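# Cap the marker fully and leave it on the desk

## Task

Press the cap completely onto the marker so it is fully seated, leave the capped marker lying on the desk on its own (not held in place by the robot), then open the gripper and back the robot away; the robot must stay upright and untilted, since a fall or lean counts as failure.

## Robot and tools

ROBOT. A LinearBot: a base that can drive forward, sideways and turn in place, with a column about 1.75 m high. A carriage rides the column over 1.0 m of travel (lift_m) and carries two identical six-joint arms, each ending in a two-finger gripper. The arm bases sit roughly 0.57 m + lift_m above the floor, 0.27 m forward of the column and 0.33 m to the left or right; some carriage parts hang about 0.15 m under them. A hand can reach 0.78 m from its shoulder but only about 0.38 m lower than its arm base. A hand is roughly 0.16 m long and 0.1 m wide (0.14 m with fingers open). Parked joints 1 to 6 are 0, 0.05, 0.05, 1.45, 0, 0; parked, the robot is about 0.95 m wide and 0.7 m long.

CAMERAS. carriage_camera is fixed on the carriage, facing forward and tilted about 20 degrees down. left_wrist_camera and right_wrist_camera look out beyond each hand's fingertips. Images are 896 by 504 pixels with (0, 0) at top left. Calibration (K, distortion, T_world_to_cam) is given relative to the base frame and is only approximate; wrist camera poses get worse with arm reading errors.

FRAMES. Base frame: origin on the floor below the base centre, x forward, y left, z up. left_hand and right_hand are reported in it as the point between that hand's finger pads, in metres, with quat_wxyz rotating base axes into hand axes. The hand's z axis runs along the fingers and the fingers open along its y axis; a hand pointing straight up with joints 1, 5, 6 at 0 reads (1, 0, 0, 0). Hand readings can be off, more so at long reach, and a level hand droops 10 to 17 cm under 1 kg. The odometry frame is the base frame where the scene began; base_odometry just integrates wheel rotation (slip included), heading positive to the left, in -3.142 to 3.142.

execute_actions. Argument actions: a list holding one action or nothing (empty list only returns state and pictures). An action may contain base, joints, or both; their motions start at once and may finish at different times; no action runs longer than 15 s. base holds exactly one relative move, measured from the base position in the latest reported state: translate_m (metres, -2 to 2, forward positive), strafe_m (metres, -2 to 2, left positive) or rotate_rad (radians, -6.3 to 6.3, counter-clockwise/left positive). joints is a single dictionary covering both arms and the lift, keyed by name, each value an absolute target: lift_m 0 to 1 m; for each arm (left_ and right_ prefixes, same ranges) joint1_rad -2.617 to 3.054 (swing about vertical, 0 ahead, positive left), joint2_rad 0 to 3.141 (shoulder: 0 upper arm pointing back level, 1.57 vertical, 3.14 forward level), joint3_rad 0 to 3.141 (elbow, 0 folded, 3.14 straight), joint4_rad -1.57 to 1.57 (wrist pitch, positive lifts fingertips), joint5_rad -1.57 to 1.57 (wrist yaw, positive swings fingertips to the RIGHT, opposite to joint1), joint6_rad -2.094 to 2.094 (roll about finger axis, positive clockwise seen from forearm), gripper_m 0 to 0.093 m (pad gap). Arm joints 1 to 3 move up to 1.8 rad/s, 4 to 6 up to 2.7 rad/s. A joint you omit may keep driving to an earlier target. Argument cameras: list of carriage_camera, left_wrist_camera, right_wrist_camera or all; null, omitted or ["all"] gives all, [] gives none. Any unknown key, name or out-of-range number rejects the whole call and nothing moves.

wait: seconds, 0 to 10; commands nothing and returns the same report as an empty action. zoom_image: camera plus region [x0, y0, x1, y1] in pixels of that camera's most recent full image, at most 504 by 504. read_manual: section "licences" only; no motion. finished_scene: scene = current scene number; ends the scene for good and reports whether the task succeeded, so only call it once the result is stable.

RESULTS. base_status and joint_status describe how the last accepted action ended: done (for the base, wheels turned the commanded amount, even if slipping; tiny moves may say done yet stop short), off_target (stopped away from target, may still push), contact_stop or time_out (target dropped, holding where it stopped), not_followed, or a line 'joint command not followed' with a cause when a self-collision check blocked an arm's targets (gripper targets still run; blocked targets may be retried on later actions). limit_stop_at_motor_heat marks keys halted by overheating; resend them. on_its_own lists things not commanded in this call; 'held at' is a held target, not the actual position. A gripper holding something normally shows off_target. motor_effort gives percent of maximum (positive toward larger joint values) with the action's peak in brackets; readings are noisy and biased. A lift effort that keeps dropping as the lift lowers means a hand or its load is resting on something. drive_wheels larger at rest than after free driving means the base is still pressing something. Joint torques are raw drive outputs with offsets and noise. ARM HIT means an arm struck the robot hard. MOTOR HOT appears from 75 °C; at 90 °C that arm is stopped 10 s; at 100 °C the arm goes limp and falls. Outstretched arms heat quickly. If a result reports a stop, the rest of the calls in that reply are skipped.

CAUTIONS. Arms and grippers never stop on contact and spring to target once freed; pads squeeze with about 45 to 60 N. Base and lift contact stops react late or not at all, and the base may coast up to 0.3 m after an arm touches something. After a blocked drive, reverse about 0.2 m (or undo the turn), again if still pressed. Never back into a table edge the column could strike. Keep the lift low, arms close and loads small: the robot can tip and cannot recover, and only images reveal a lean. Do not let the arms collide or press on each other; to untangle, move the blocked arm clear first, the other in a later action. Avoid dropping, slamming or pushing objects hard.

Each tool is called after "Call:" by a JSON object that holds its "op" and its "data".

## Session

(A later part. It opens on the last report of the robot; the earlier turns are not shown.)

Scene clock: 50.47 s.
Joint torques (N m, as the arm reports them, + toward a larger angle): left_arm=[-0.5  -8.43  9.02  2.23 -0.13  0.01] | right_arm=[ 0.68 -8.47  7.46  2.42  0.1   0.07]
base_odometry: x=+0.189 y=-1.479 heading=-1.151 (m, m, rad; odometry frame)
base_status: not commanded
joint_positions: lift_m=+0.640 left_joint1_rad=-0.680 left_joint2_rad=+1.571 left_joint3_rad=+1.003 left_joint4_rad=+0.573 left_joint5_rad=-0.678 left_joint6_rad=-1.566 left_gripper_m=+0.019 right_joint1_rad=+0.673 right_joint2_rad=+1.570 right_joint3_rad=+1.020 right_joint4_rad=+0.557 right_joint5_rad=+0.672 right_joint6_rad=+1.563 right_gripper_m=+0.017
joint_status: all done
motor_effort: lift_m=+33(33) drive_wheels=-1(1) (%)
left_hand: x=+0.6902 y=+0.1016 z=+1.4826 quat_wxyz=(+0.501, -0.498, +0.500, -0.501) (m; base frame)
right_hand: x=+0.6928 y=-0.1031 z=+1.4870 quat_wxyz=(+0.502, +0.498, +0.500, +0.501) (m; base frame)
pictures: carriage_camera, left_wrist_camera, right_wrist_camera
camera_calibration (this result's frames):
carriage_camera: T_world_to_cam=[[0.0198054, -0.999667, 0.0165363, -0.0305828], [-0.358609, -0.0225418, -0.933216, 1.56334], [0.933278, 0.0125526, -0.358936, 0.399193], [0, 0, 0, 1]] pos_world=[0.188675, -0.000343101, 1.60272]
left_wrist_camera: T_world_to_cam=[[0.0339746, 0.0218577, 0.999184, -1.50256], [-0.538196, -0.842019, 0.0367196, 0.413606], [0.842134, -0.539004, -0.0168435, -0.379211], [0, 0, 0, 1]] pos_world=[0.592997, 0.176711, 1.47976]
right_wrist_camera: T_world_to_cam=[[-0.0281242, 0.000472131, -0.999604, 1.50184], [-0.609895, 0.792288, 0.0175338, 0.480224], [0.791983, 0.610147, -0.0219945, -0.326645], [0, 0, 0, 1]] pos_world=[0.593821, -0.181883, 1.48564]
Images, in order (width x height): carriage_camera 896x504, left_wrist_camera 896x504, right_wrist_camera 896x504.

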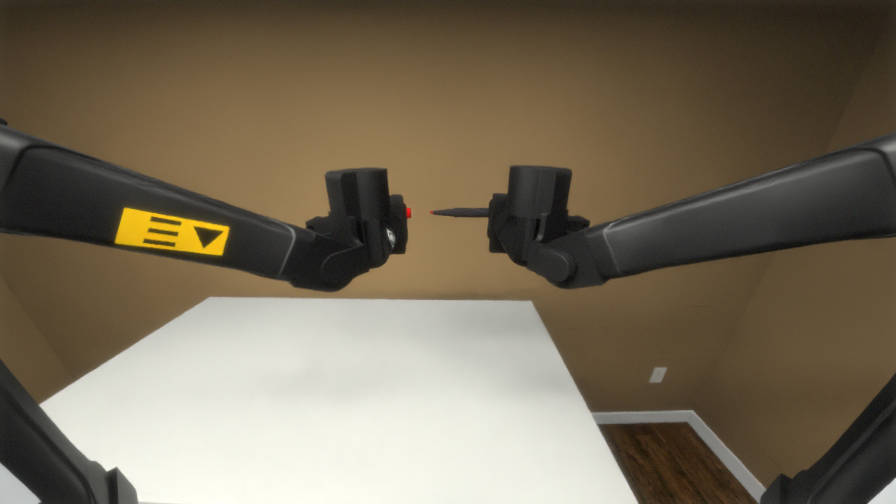

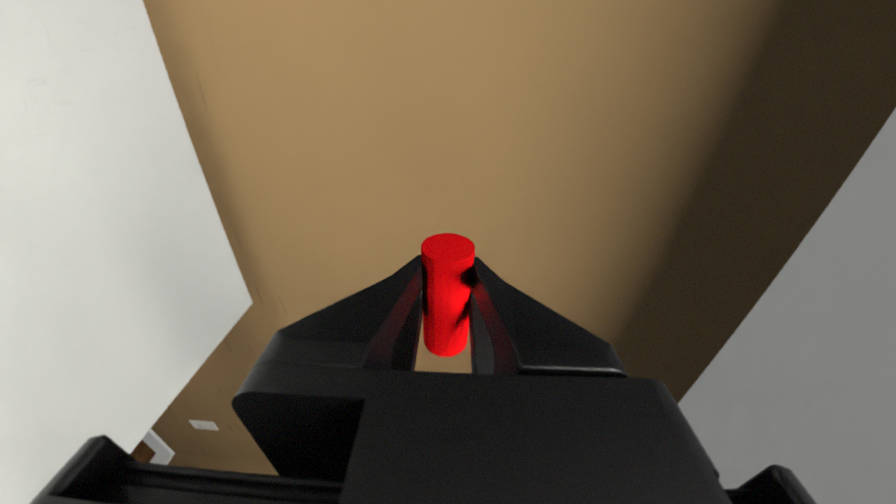

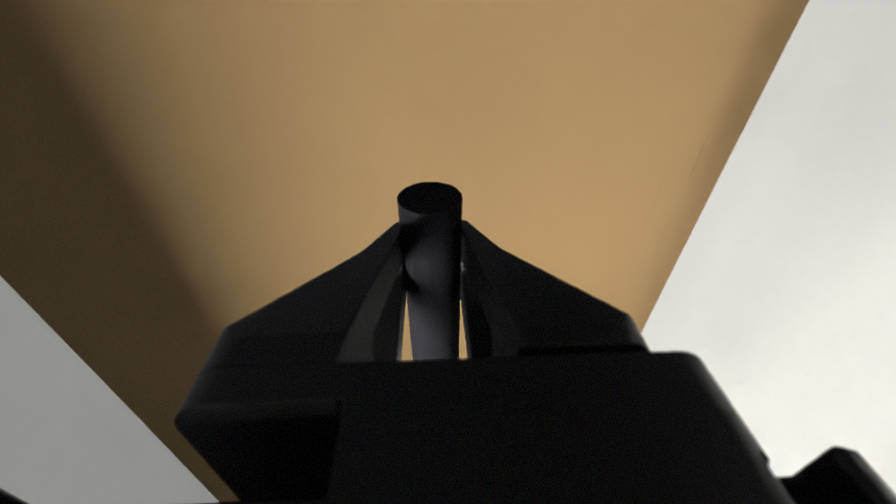

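Call:
{"op": "execute_actions", "data": {"actions": [{"joints":{"left_joint1_rad":-0.73,"left_joint5_rad":-0.73,"right_joint1_rad":0.73,"right_joint5_rad":0.73}}], "cameras": ["carriage_camera","left_wrist_camera"]}}

Call:
{"op": "zoom_image", "data": {"camera": "carriage_camera", "region": [380,180,520,260]}}

Call:
{"op": "zoom_image", "data": {"camera": "left_wrist_camera", "region": [400,300,500,380]}}

Scene clock: 53.00 s.
Joint torques (N m, as the arm reports them, + toward a larger angle): left_arm=[-0.51 -8.29  9.08  2.18 -0.15  0.05] | right_arm=[ 0.06 -8.44  7.43  2.39  0.12  0.08]
base_odometry: x=+0.189 y=-1.479 heading=-1.151 (m, m, rad; odometry frame)
base_status: not commanded
joint_positions: lift_m=+0.640 left_joint1_rad=-0.728 left_joint2_rad=+1.571 left_joint3_rad=+1.003 left_joint4_rad=+0.573 left_joint5_rad=-0.725 left_joint6_rad=-1.566 left_gripper_m=+0.019 right_joint1_rad=+0.730 right_joint2_rad=+1.570 right_joint3_rad=+1.020 right_joint4_rad=+0.557 right_joint5_rad=+0.721 right_joint6_rad=+1.563 right_gripper_m=+0.017
joint_status: all done
motor_effort: lift_m=+33(33) drive_wheels=-1(1) (%)
left_hand: x=+0.6800 y=+0.0894 z=+1.4826 quat_wxyz=(+0.500, -0.498, +0.500, -0.501) (m; base frame)
right_hand: x=+0.6804 y=-0.0870 z=+1.4870 quat_wxyz=(+0.500, +0.496, +0.502, +0.503) (m; base frame)
pictures: carriage_camera, left_wrist_camera
camera_calibration (this result's frames):
carriage_camera: T_world_to_cam=[[0.0198054, -0.999667, 0.0165363, -0.0305828], [-0.358609, -0.0225418, -0.933216, 1.56334], [0.933278, 0.0125526, -0.358936, 0.399193], [0, 0, 0, 1]] pos_world=[0.188675, -0.000343101, 1.60272]
left_wrist_camera: T_world_to_cam=[[0.0341449, 0.0220126, 0.999174, -1.50204], [-0.538833, -0.841601, 0.0369548, 0.397831], [0.84172, -0.53965, -0.0168753, -0.376764], [0, 0, 0, 1]] pos_world=[0.582781, 0.164558, 1.47974]
Images, in order (width x height): carriage_camera 896x504, left_wrist_camera 896x504.

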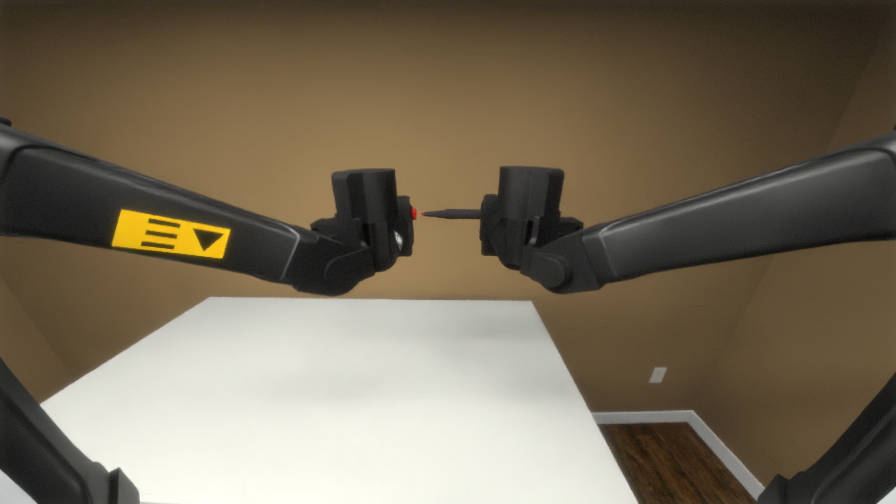

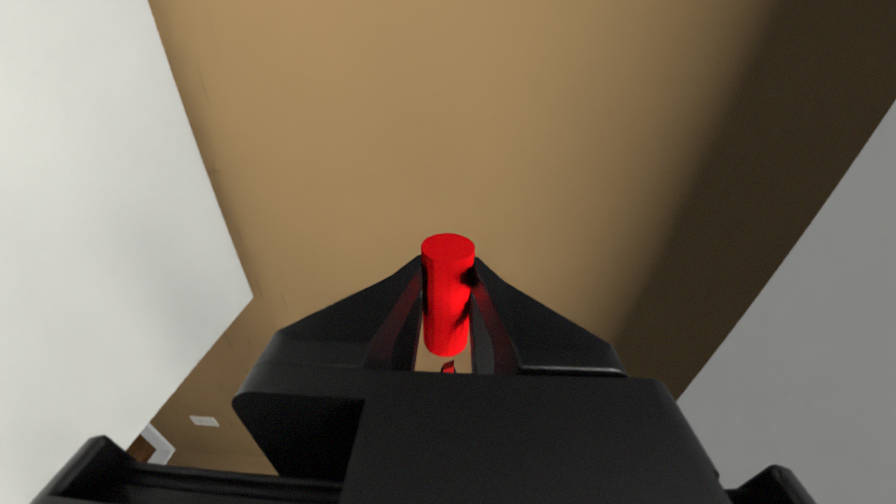

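Region (380, 180, 520, 260) of carriage_camera's 896x504 image, scaled by 3.600, with more detail than that image has; it fills the top 288 rows of this view, and the rest is white.

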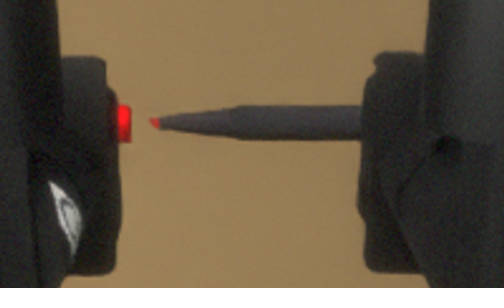

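Region (400, 300, 500, 380) of left_wrist_camera's 896x504 image, scaled by 5.040, with more detail than that image has; it fills the top 403 rows of this view, and the rest is white.

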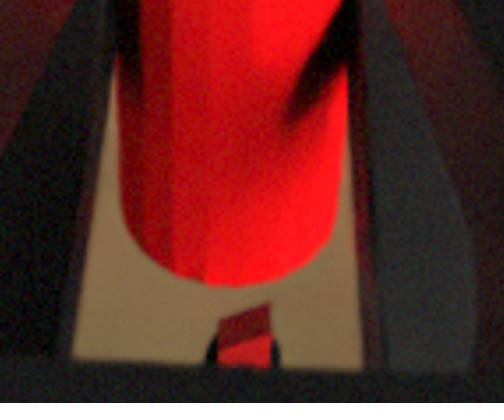

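Call:
{"op": "execute_actions", "data": {"actions": [{"joints":{"left_joint1_rad":-0.75,"left_joint5_rad":-0.75,"right_joint1_rad":0.74,"right_joint5_rad":0.77,"right_joint4_rad":0.54}}], "cameras": ["left_wrist_camera"]}}

Call:
{"op": "execute_actions", "data": {"actions": [{"joints":{"left_joint1_rad":-0.81,"left_joint5_rad":-0.81,"right_joint1_rad":0.80,"right_joint5_rad":0.83}}], "cameras": ["carriage_camera","left_wrist_camera"]}}

Call:
{"op": "zoom_image", "data": {"camera": "carriage_camera", "region": [380,180,520,260]}}

Scene clock: 56.77 s.
Joint torques (N m, as the arm reports them, + toward a larger angle): left_arm=[-0.99 -8.32  9.06  2.18 -0.14  0.03] | right_arm=[ 0.63 -8.56  7.45  2.26  0.12  0.08]
base_odometry: x=+0.189 y=-1.479 heading=-1.151 (m, m, rad; odometry frame)
base_status: not commanded
joint_positions: lift_m=+0.640 left_joint1_rad=-0.742 left_joint2_rad=+1.571 left_joint3_rad=+1.003 left_joint4_rad=+0.573 left_joint5_rad=-0.745 left_joint6_rad=-1.566 left_gripper_m=+0.019 right_joint1_rad=+0.733 right_joint2_rad=+1.570 right_joint3_rad=+1.020 right_joint4_rad=+0.546 right_joint5_rad=+0.760 right_joint6_rad=+1.563 right_gripper_m=+0.017
joint_status: all done
motor_effort: lift_m=+33(33) drive_wheels=+0(0) (%)
left_hand: x=+0.6768 y=+0.0870 z=+1.4826 quat_wxyz=(+0.502, -0.500, +0.499, -0.500) (m; base frame)
right_hand: x=+0.6798 y=-0.0927 z=+1.4848 quat_wxyz=(+0.509, +0.505, +0.496, +0.490) (m; base frame)
pictures: left_wrist_camera
camera_calibration (this result's frames):
left_wrist_camera: T_world_to_cam=[[0.0340783, 0.0222966, 0.99917, -1.50184], [-0.533684, -0.844872, 0.0370556, 0.390734], [0.844997, -0.534504, -0.0168924, -0.378067], [0, 0, 0, 1]] pos_world=[0.579174, 0.161527, 1.47973]
Images, in order (width x height): left_wrist_camera 896x504.

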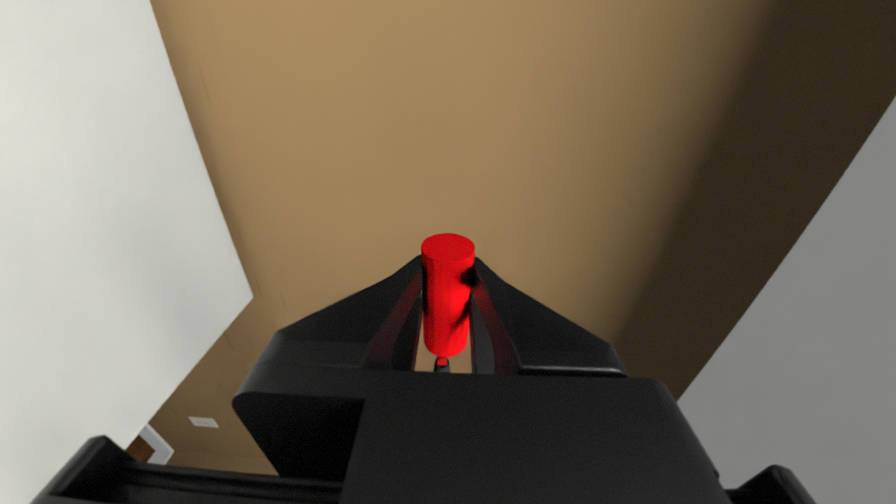

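Scene clock: 57.37 s.
Joint torques (N m, as the arm reports them, + toward a larger angle): left_arm=[-0.31 -8.27  8.96  2.14 -0.14  0.02] | right_arm=[ 0.   -8.46  7.37  2.22  0.11  0.09]
base_odometry: x=+0.189 y=-1.479 heading=-1.151 (m, m, rad; odometry frame)
base_status: not commanded
joint_positions: lift_m=+0.640 left_joint1_rad=-0.810 left_joint2_rad=+1.571 left_joint3_rad=+1.003 left_joint4_rad=+0.573 left_joint5_rad=-0.804 left_joint6_rad=-1.566 left_gripper_m=+0.019 right_joint1_rad=+0.801 right_joint2_rad=+1.570 right_joint3_rad=+1.020 right_joint4_rad=+0.546 right_joint5_rad=+0.820 right_joint6_rad=+1.563 right_gripper_m=+0.017
joint_status: all done
motor_effort: lift_m=+33(33) drive_wheels=-1(1) (%)
left_hand: x=+0.6609 y=+0.0692 z=+1.4826 quat_wxyz=(+0.500, -0.497, +0.501, -0.502) (m; base frame)
right_hand: x=+0.6639 y=-0.0747 z=+1.4848 quat_wxyz=(+0.507, +0.503, +0.499, +0.492) (m; base frame)
pictures: carriage_camera, left_wrist_camera
camera_calibration (this result's frames):
carriage_camera: T_world_to_cam=[[0.0198054, -0.999667, 0.0165363, -0.0305828], [-0.358609, -0.0225418, -0.933216, 1.56334], [0.933278, 0.0125526, -0.358936, 0.399193], [0, 0, 0, 1]] pos_world=[0.188675, -0.000343101, 1.60272]
left_wrist_camera: T_world_to_cam=[[0.0344914, 0.0221961, 0.999158, -1.50111], [-0.54139, -0.839942, 0.0373481, 0.371528], [0.840064, -0.542222, -0.0169541, -0.370237], [0, 0, 0, 1]] pos_world=[0.563939, 0.14463, 1.47969]
Images, in order (width x height): carriage_camera 896x504, left_wrist_camera 896x504.

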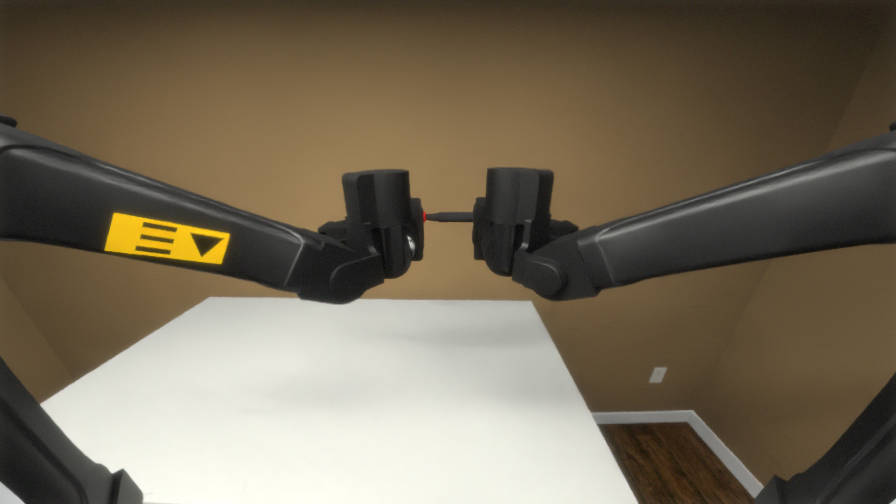

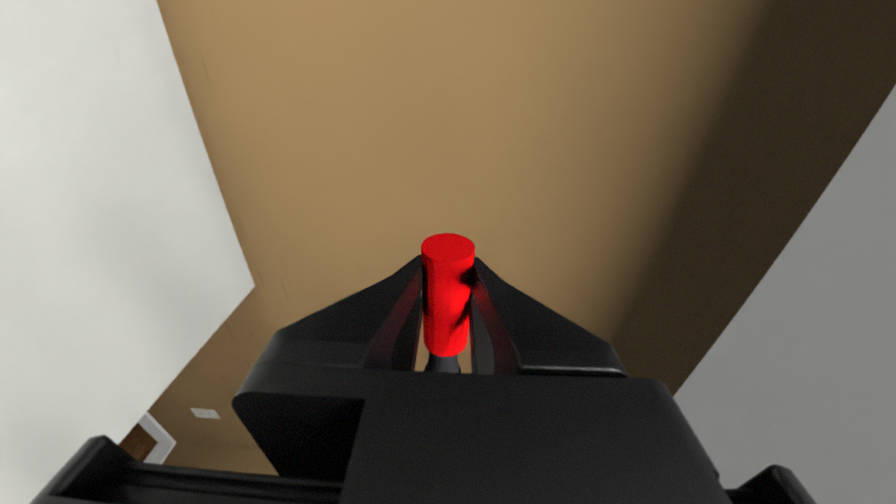

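Region (380, 180, 520, 260) of carriage_camera's 896x504 image, scaled by 3.600, with more detail than that image has; it fills the top 288 rows of this view, and the rest is white.

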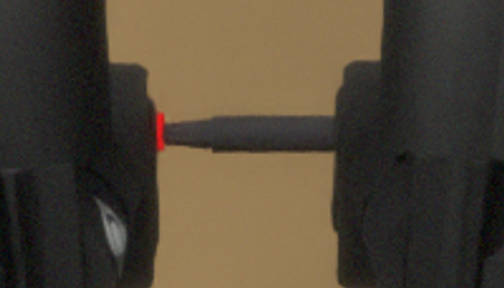

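Call:
{"op": "execute_actions", "data": {"actions": [{"joints":{"left_joint1_rad":-0.865,"left_joint5_rad":-0.85,"right_joint1_rad":0.855,"right_joint5_rad":0.87,"right_joint4_rad":0.555}}], "cameras": []}}

Call:
{"op": "execute_actions", "data": {"actions": [{"joints":{"left_joint1_rad":-0.915,"left_joint5_rad":-0.66,"right_joint1_rad":0.905,"right_joint5_rad":0.68,"left_joint2_rad":1.585,"right_joint2_rad":1.585}}], "cameras": []}}

Call:
{"op": "execute_actions", "data": {"actions": [{"joints":{"left_joint1_rad":-0.845,"left_joint5_rad":-0.87,"right_joint1_rad":0.835,"right_joint5_rad":0.89,"left_joint2_rad":1.57,"right_joint2_rad":1.57}}]}}

Call:
{"op": "zoom_image", "data": {"camera": "carriage_camera", "region": [410,200,480,240]}}

Scene clock: 60.63 s.
Joint torques (N m, as the arm reports them, + toward a larger angle): left_arm=[-0.7  -8.41  8.91  2.04 -0.06  0.02] | right_arm=[ 0.34 -8.38  7.44  2.33  0.05  0.07]
base_odometry: x=+0.189 y=-1.479 heading=-1.151 (m, m, rad; odometry frame)
base_status: not commanded
joint_positions: lift_m=+0.640 left_joint1_rad=-0.860 left_joint2_rad=+1.571 left_joint3_rad=+1.003 left_joint4_rad=+0.573 left_joint5_rad=-0.853 left_joint6_rad=-1.566 left_gripper_m=+0.019 right_joint1_rad=+0.852 right_joint2_rad=+1.570 right_joint3_rad=+1.020 right_joint4_rad=+0.549 right_joint5_rad=+0.868 right_joint6_rad=+1.564 right_gripper_m=+0.017
joint_status: all done
motor_effort: lift_m=+33(33) drive_wheels=-1(1) (%)
left_hand: x=+0.6487 y=+0.0580 z=+1.4825 quat_wxyz=(+0.499, -0.497, +0.501, -0.502) (m; base frame)
right_hand: x=+0.6515 y=-0.0627 z=+1.4854 quat_wxyz=(+0.506, +0.502, +0.498, +0.494) (m; base frame)
pictures: none
No camera images: the call's "cameras" was empty. Leave "cameras" out to get every camera's image.

Scene clock: 61.43 s.
Joint torques (N m, as the arm reports them, + toward a larger angle): left_arm=[-3.73 -7.05  8.92  2.15  1.71  0.02] | right_arm=[ 4.15 -7.17  7.83  2.31 -1.96  0.06]
base_odometry: x=+0.189 y=-1.479 heading=-1.151 (m, m, rad; odometry frame)
base_status: not commanded
joint_positions: lift_m=+0.640 left_joint1_rad=-0.863 left_joint2_rad=+1.571 left_joint3_rad=+1.003 left_joint4_rad=+0.568 left_joint5_rad=-0.838 left_joint6_rad=-1.566 left_gripper_m=+0.019 right_joint1_rad=+0.855 right_joint2_rad=+1.570 right_joint3_rad=+1.014 right_joint4_rad=+0.552 right_joint5_rad=+0.855 right_joint6_rad=+1.567 right_gripper_m=+0.017
joint_status: left_joint1_rad off_target (ended at -0.863, target -0.915); left_joint5_rad off_target (ended at -0.838, target -0.660); right_joint1_rad off_target (ended at +0.855, target +0.905); right_joint5_rad off_target (ended at +0.855, target +0.680); the others done
motor_effort: lift_m=+33(33) drive_wheels=+1(1) (%)
left_hand: x=+0.6478 y=+0.0542 z=+1.4817 quat_wxyz=(+0.495, -0.493, +0.507, -0.505) (m; base frame)
right_hand: x=+0.6505 y=-0.0597 z=+1.4834 quat_wxyz=(+0.501, +0.499, +0.503, +0.497) (m; base frame)
pictures: none
No camera images: the call's "cameras" was empty. Leave "cameras" out to get every camera's image.

Scene clock: 62.23 s.
Joint torques (N m, as the arm reports them, + toward a larger angle): left_arm=[ 0.03 -8.34  8.94  2.14 -0.45  0.01] | right_arm=[-0.67 -8.54  7.86  2.32  0.45  0.05]
base_odometry: x=+0.189 y=-1.479 heading=-1.151 (m, m, rad; odometry frame)
base_status: not commanded
joint_positions: lift_m=+0.640 left_joint1_rad=-0.853 left_joint2_rad=+1.571 left_joint3_rad=+1.003 left_joint4_rad=+0.568 left_joint5_rad=-0.832 left_joint6_rad=-1.566 left_gripper_m=+0.019 right_joint1_rad=+0.844 right_joint2_rad=+1.570 right_joint3_rad=+1.014 right_joint4_rad=+0.552 right_joint5_rad=+0.852 right_joint6_rad=+1.568 right_gripper_m=+0.017
joint_status: left_joint5_rad off_target (ended at -0.832, target -0.870); right_joint5_rad off_target (ended at +0.852, target +0.890); the others done
motor_effort: lift_m=+33(33) drive_wheels=+0(1) (%)
left_hand: x=+0.6503 y=+0.0570 z=+1.4817 quat_wxyz=(+0.496, -0.494, +0.506, -0.504) (m; base frame)
right_hand: x=+0.6533 y=-0.0635 z=+1.4834 quat_wxyz=(+0.503, +0.501, +0.500, +0.495) (m; base frame)
pictures: carriage_camera, left_wrist_camera, right_wrist_camera
camera_calibration (this result's frames):
carriage_camera: T_world_to_cam=[[0.0198054, -0.999667, 0.0165363, -0.0305828], [-0.358609, -0.0225418, -0.933216, 1.56334], [0.933278, 0.0125526, -0.358936, 0.399193], [0, 0, 0, 1]] pos_world=[0.188675, -0.000343101, 1.60272]
left_wrist_camera: T_world_to_cam=[[0.0379375, 0.0183146, 0.999112, -1.50154], [-0.554028, -0.831707, 0.036283, 0.364932], [0.831633, -0.554913, -0.0214061, -0.355209], [0, 0, 0, 1]] pos_world=[0.554551, 0.133907, 1.47936]
right_wrist_camera: T_world_to_cam=[[-0.0365104, -0.00275693, -0.999329, 1.50192], [-0.602764, 0.797673, 0.0198213, 0.417136], [0.797083, 0.603084, -0.0307851, -0.310322], [0, 0, 0, 1]] pos_world=[0.553623, -0.141447, 1.48309]
Images, in order (width x height): carriage_camera 896x504, left_wrist_camera 896x504, right_wrist_camera 896x504.

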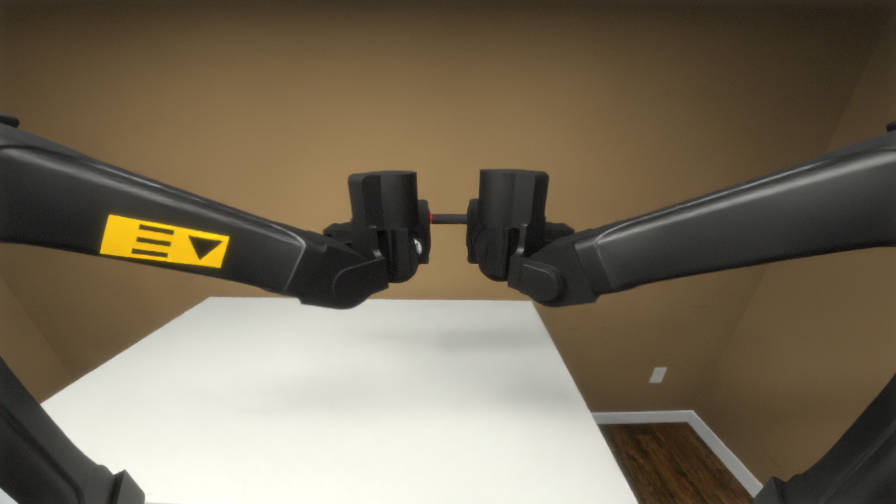

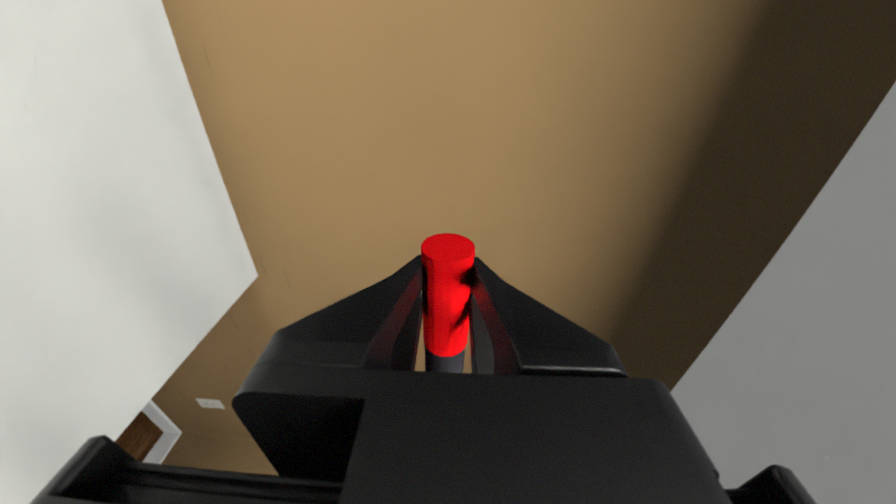

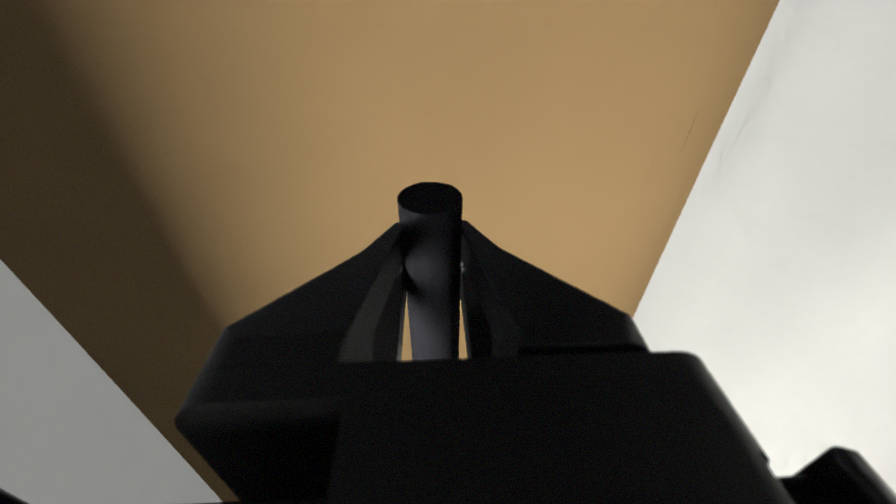

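Region (410, 200, 480, 240) of carriage_camera's 896x504 image, scaled by 7.200, with more detail than that image has; it fills the top 288 rows of this view, and the rest is white.

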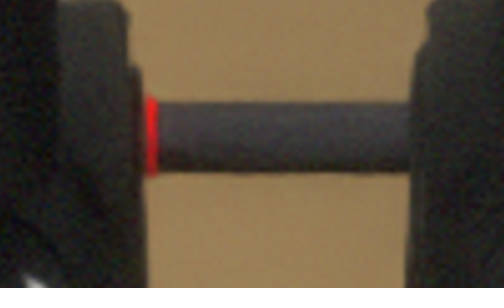

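Call:
{"op": "execute_actions", "data": {"actions": [{"joints":{"left_gripper_m":0.07}}], "cameras": []}}

Call:
{"op": "execute_actions", "data": {"actions": [{"joints":{"left_joint1_rad":0,"lift_m":0.6}}], "cameras": ["carriage_camera"]}}

Call:
{"op": "zoom_image", "data": {"camera": "carriage_camera", "region": [400,200,470,240]}}

Call:
{"op": "execute_actions", "data": {"actions": [{"joints":{"right_joint1_rad":0.45,"right_joint2_rad":2.635,"right_joint3_rad":1.88,"right_joint4_rad":-0.806,"right_joint5_rad":0,"right_joint6_rad":2.0,"left_joint2_rad":0.05,"left_joint3_rad":0.05,"left_joint4_rad":1.45,"left_joint5_rad":0,"left_joint6_rad":0}}], "cameras": ["carriage_camera"]}}

Scene clock: 65.63 s.
Joint torques (N m, as the arm reports them, + toward a larger angle): left_arm=[ 0.09 -8.34  8.85  2.15 -0.16  0.03] | right_arm=[-0.59 -8.46  7.82  2.3   0.12  0.05]
base_odometry: x=+0.189 y=-1.479 heading=-1.151 (m, m, rad; odometry frame)
base_status: not commanded
joint_positions: lift_m=+0.640 left_joint1_rad=-0.853 left_joint2_rad=+1.571 left_joint3_rad=+1.003 left_joint4_rad=+0.568 left_joint5_rad=-0.862 left_joint6_rad=-1.566 left_gripper_m=+0.070 right_joint1_rad=+0.842 right_joint2_rad=+1.570 right_joint3_rad=+1.014 right_joint4_rad=+0.552 right_joint5_rad=+0.879 right_joint6_rad=+1.568 right_gripper_m=+0.017
joint_status: all done
on_its_own: left_joint5_rad moved -0.031 to your old target -0.870; right_joint5_rad moved +0.027 to your old target +0.890
motor_effort: lift_m=+33(33) drive_wheels=+0(1) (%)
left_hand: x=+0.6505 y=+0.0624 z=+1.4817 quat_wxyz=(+0.503, -0.501, +0.499, -0.497) (m; base frame)
right_hand: x=+0.6535 y=-0.0686 z=+1.4834 quat_wxyz=(+0.510, +0.508, +0.493, +0.488) (m; base frame)
pictures: none
No camera images: the call's "cameras" was empty. Leave "cameras" out to get every camera's image.

Scene clock: 66.97 s.
Joint torques (N m, as the arm reports them, + toward a larger angle): left_arm=[-0.48 -8.27  8.82  2.17 -0.13  0.02] | right_arm=[-0.58 -8.4   8.42  2.33  0.12  0.05]
base_odometry: x=+0.189 y=-1.479 heading=-1.151 (m, m, rad; odometry frame)
base_status: not commanded
joint_positions: lift_m=+0.600 left_joint1_rad=+0.000 left_joint2_rad=+1.572 left_joint3_rad=+1.003 left_joint4_rad=+0.566 left_joint5_rad=-0.867 left_joint6_rad=-1.567 left_gripper_m=+0.070 right_joint1_rad=+0.842 right_joint2_rad=+1.570 right_joint3_rad=+1.006 right_joint4_rad=+0.549 right_joint5_rad=+0.882 right_joint6_rad=+1.568 right_gripper_m=+0.017
joint_status: all done
motor_effort: lift_m=+30(30) drive_wheels=+0(2) (%)
left_hand: x=+0.7037 y=+0.4426 z=+1.4411 quat_wxyz=(+0.664, -0.664, +0.246, -0.241) (m; base frame)
right_hand: x=+0.6531 y=-0.0698 z=+1.4399 quat_wxyz=(+0.511, +0.509, +0.496, +0.484) (m; base frame)
pictures: carriage_camera
camera_calibration (this result's frames):
carriage_camera: T_world_to_cam=[[0.0198054, -0.999667, 0.0165363, -0.0299248], [-0.358609, -0.0225418, -0.933216, 1.5262], [0.933278, 0.0125526, -0.358936, 0.384911], [0, 0, 0, 1]] pos_world=[0.188675, -0.000343101, 1.56293]
Images, in order (width x height): carriage_camera 896x504.

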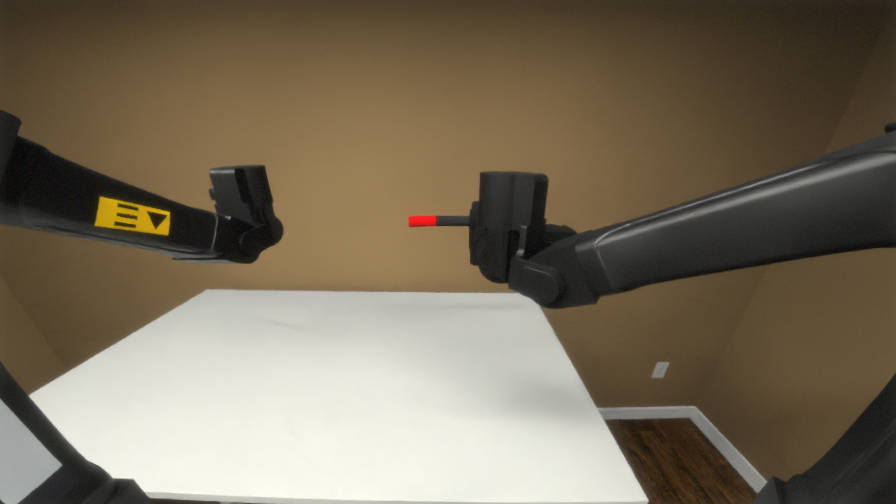

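Region (400, 200, 470, 240) of carriage_camera's 896x504 image, scaled by 7.200, with more detail than that image has; it fills the top 288 rows of this view, and the rest is white.

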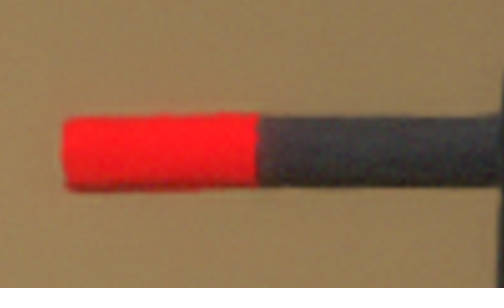

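Scene clock: 68.70 s.
Joint torques (N m, as the arm reports them, + toward a larger angle): left_arm=[-0.43  3.26  5.81 -0.25 -0.05  0.02] | right_arm=[  0.46 -15.94   8.08   0.32  -0.01   0.15]
base_odometry: x=+0.189 y=-1.479 heading=-1.151 (m, m, rad; odometry frame)
base_status: not commanded
joint_positions: lift_m=+0.600 left_joint1_rad=+0.000 left_joint2_rad=+0.062 left_joint3_rad=+0.063 left_joint4_rad=+1.454 left_joint5_rad=-0.005 left_joint6_rad=-0.004 left_gripper_m=+0.070 right_joint1_rad=+0.445 right_joint2_rad=+2.637 right_joint3_rad=+1.862 right_joint4_rad=-0.801 right_joint5_rad=+0.008 right_joint6_rad=+1.994 right_gripper_m=+0.017
joint_status: all done
motor_effort: lift_m=+30(30) drive_wheels=+1(1) (%)
left_hand: x=+0.2894 y=+0.3122 z=+1.5797 quat_wxyz=(+0.998, -0.002, +0.058, -0.002) (m; base frame)
right_hand: x=+0.6820 y=-0.1117 z=+1.0123 quat_wxyz=(+0.003, +0.699, +0.715, -0.003) (m; base frame)
pictures: carriage_camera
camera_calibration (this result's frames):
carriage_camera: T_world_to_cam=[[0.0198054, -0.999667, 0.0165363, -0.0299248], [-0.358609, -0.0225418, -0.933216, 1.5262], [0.933278, 0.0125526, -0.358936, 0.384911], [0, 0, 0, 1]] pos_world=[0.188675, -0.000343101, 1.56293]
Images, in order (width x height): carriage_camera 896x504.

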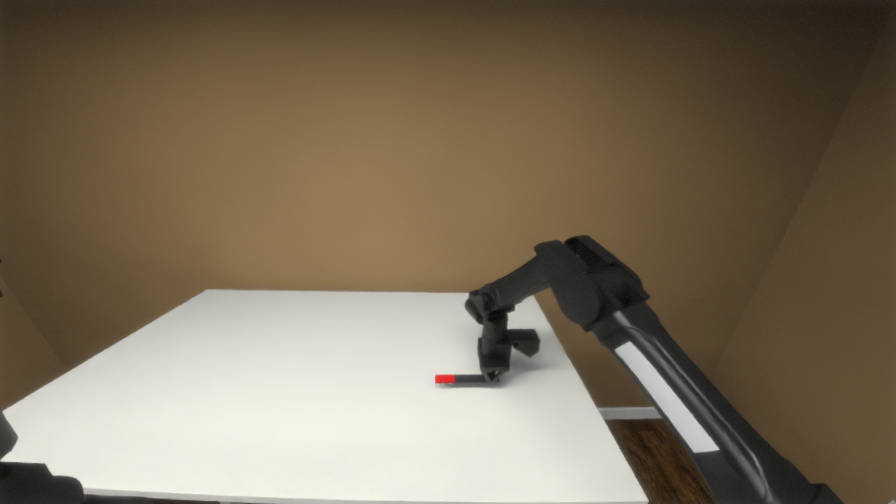

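Call:
{"op": "execute_actions", "data": {"actions": [{"joints":{"lift_m":0.546}}], "cameras": []}}

Call:
{"op": "execute_actions", "data": {"actions": [{"joints":{"right_gripper_m":0.05}}], "cameras": []}}

Call:
{"op": "execute_actions", "data": {"actions": [{"joints":{"lift_m":0.65}}], "cameras": ["right_wrist_camera"]}}

Call:
{"op": "zoom_image", "data": {"camera": "right_wrist_camera", "region": [360,190,510,340]}}

Call:
{"op": "execute_actions", "data": {"actions": [{"base":{"translate_m":-0.25},"joints":{"right_joint1_rad":0,"right_joint2_rad":0.3,"right_joint3_rad":0.3,"right_joint4_rad":1,"right_joint6_rad":0}}], "cameras": ["carriage_camera"]}}

Scene clock: 72.43 s.
Joint torques (N m, as the arm reports them, + toward a larger angle): left_arm=[-0.46  3.3   6.16 -0.26 -0.07  0.02] | right_arm=[  0.49 -16.14   7.5    0.37   0.01   0.15]
base_odometry: x=+0.189 y=-1.479 heading=-1.151 (m, m, rad; odometry frame)
base_status: not commanded
joint_positions: lift_m=+0.546 left_joint1_rad=+0.000 left_joint2_rad=+0.061 left_joint3_rad=+0.059 left_joint4_rad=+1.454 left_joint5_rad=-0.004 left_joint6_rad=-0.004 left_gripper_m=+0.070 right_joint1_rad=+0.445 right_joint2_rad=+2.639 right_joint3_rad=+1.870 right_joint4_rad=-0.804 right_joint5_rad=+0.007 right_joint6_rad=+1.994 right_gripper_m=+0.017
joint_status: all done
motor_effort: lift_m=+29(30) drive_wheels=+0(1) (%)
left_hand: x=+0.2904 y=+0.3120 z=+1.5248 quat_wxyz=(+0.998, -0.002, +0.060, -0.002) (m; base frame)
right_hand: x=+0.6835 y=-0.1109 z=+0.9593 quat_wxyz=(+0.003, +0.700, +0.715, -0.002) (m; base frame)
pictures: none
No camera images: the call's "cameras" was empty. Leave "cameras" out to get every camera's image.

Scene clock: 73.03 s.
Joint torques (N m, as the arm reports them, + toward a larger angle): left_arm=[-0.44  3.3   6.11 -0.25 -0.06  0.03] | right_arm=[  0.51 -16.21   7.47   0.4    0.02   0.14]
base_odometry: x=+0.189 y=-1.479 heading=-1.151 (m, m, rad; odometry frame)
base_status: not commanded
joint_positions: lift_m=+0.546 left_joint1_rad=+0.000 left_joint2_rad=+0.061 left_joint3_rad=+0.059 left_joint4_rad=+1.454 left_joint5_rad=-0.004 left_joint6_rad=-0.004 left_gripper_m=+0.070 right_joint1_rad=+0.445 right_joint2_rad=+2.639 right_joint3_rad=+1.870 right_joint4_rad=-0.806 right_joint5_rad=+0.006 right_joint6_rad=+1.994 right_gripper_m=+0.050
joint_status: all done
motor_effort: lift_m=+29(29) drive_wheels=+1(1) (%)
left_hand: x=+0.2904 y=+0.3120 z=+1.5248 quat_wxyz=(+0.998, -0.002, +0.060, -0.002) (m; base frame)
right_hand: x=+0.6829 y=-0.1109 z=+0.9593 quat_wxyz=(+0.002, +0.700, +0.715, -0.003) (m; base frame)
pictures: none
No camera images: the call's "cameras" was empty. Leave "cameras" out to get every camera's image.

Scene clock: 74.00 s.
Joint torques (N m, as the arm reports them, + toward a larger angle): left_arm=[-0.45  3.37  6.13 -0.23 -0.08  0.03] | right_arm=[  0.48 -15.85   7.43   0.41   0.05   0.13]
base_odometry: x=+0.189 y=-1.479 heading=-1.151 (m, m, rad; odometry frame)
base_status: not commanded
joint_positions: lift_m=+0.650 left_joint1_rad=+0.000 left_joint2_rad=+0.061 left_joint3_rad=+0.059 left_joint4_rad=+1.453 left_joint5_rad=-0.002 left_joint6_rad=-0.004 left_gripper_m=+0.070 right_joint1_rad=+0.445 right_joint2_rad=+2.635 right_joint3_rad=+1.870 right_joint4_rad=-0.805 right_joint5_rad=+0.006 right_joint6_rad=+1.994 right_gripper_m=+0.050
joint_status: all done
motor_effort: lift_m=+32(40) drive_wheels=+1(1) (%)
left_hand: x=+0.2905 y=+0.3118 z=+1.6285 quat_wxyz=(+0.998, -0.001, +0.060, -0.002) (m; base frame)
right_hand: x=+0.6839 y=-0.1103 z=+1.0648 quat_wxyz=(+0.003, +0.700, +0.715, +0.000) (m; base frame)
pictures: right_wrist_camera
camera_calibration (this result's frames):
right_wrist_camera: T_world_to_cam=[[-0.999401, -0.0173431, 0.0299556, 0.645522], [0.00434923, 0.795645, 0.605747, -0.558108], [-0.0343396, 0.605515, -0.795093, 1.06332], [0, 0, 0, 1]] pos_world=[0.684077, -0.188603, 1.16417]
Images, in order (width x height): right_wrist_camera 896x504.

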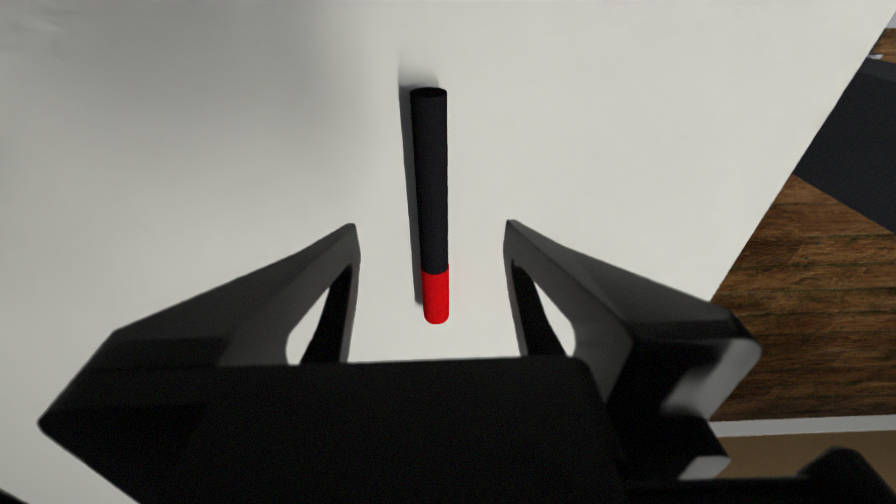

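Region (360, 190, 510, 340) of right_wrist_camera's 896x504 image, scaled by 3.360, with more detail than that image has.

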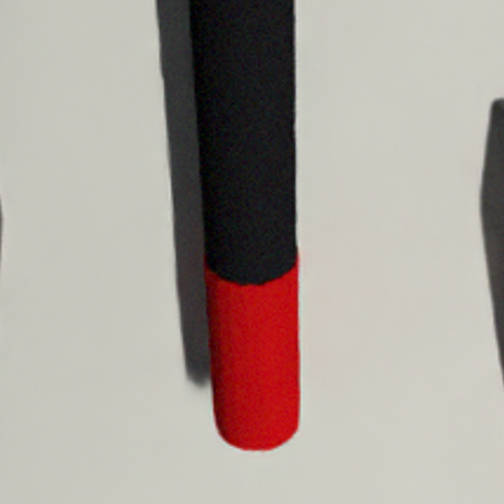

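Scene clock: 76.30 s.
Joint torques (N m, as the arm reports them, + toward a larger angle): left_arm=[-0.42  3.31  6.21 -0.26 -0.08  0.01] | right_arm=[ 0.54  2.26  5.99  0.89 -0.04  0.05]
base_odometry: x=+0.087 y=-1.251 heading=-1.151 (m, m, rad; odometry frame)
base_status: done
joint_positions: lift_m=+0.650 left_joint1_rad=+0.000 left_joint2_rad=+0.061 left_joint3_rad=+0.059 left_joint4_rad=+1.453 left_joint5_rad=-0.002 left_joint6_rad=-0.004 left_gripper_m=+0.070 right_joint1_rad=-0.006 right_joint2_rad=+0.312 right_joint3_rad=+0.322 right_joint4_rad=+1.006 right_joint5_rad=+0.005 right_joint6_rad=+0.005 right_gripper_m=+0.050
joint_status: all done
motor_effort: lift_m=+32(32) drive_wheels=-2(8) (%)
left_hand: x=+0.2905 y=+0.3118 z=+1.6285 quat_wxyz=(+0.998, -0.001, +0.060, -0.002) (m; base frame)
right_hand: x=+0.4022 y=-0.3130 z=+1.6612 quat_wxyz=(+0.962, +0.004, +0.274, -0.001) (m; base frame)
pictures: carriage_camera
camera_calibration (this result's frames):
carriage_camera: T_world_to_cam=[[0.0198054, -0.999667, 0.0165363, -0.0307493], [-0.358609, -0.0225418, -0.933216, 1.57273], [0.933278, 0.0125526, -0.358936, 0.402806], [0, 0, 0, 1]] pos_world=[0.188675, -0.000343101, 1.61279]
Images, in order (width x height): carriage_camera 896x504.

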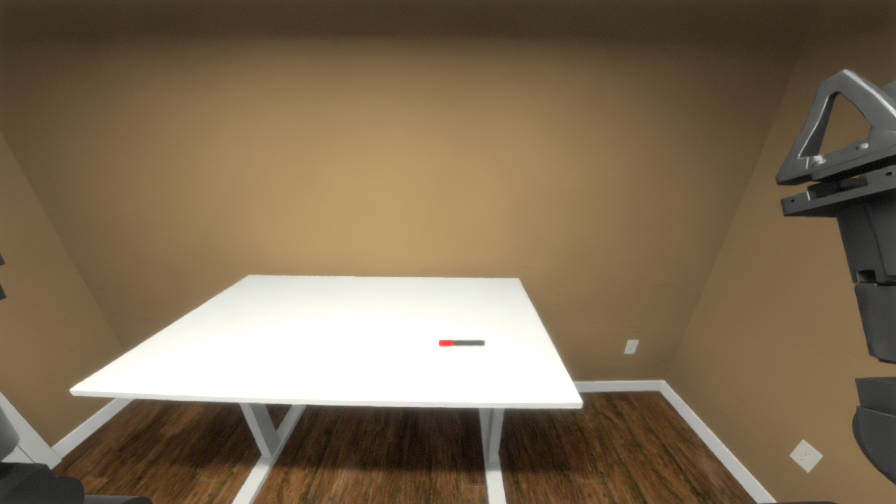

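Call:
{"op": "finished_scene", "data": {"scene": 2}}

The scene is finished: the task was done.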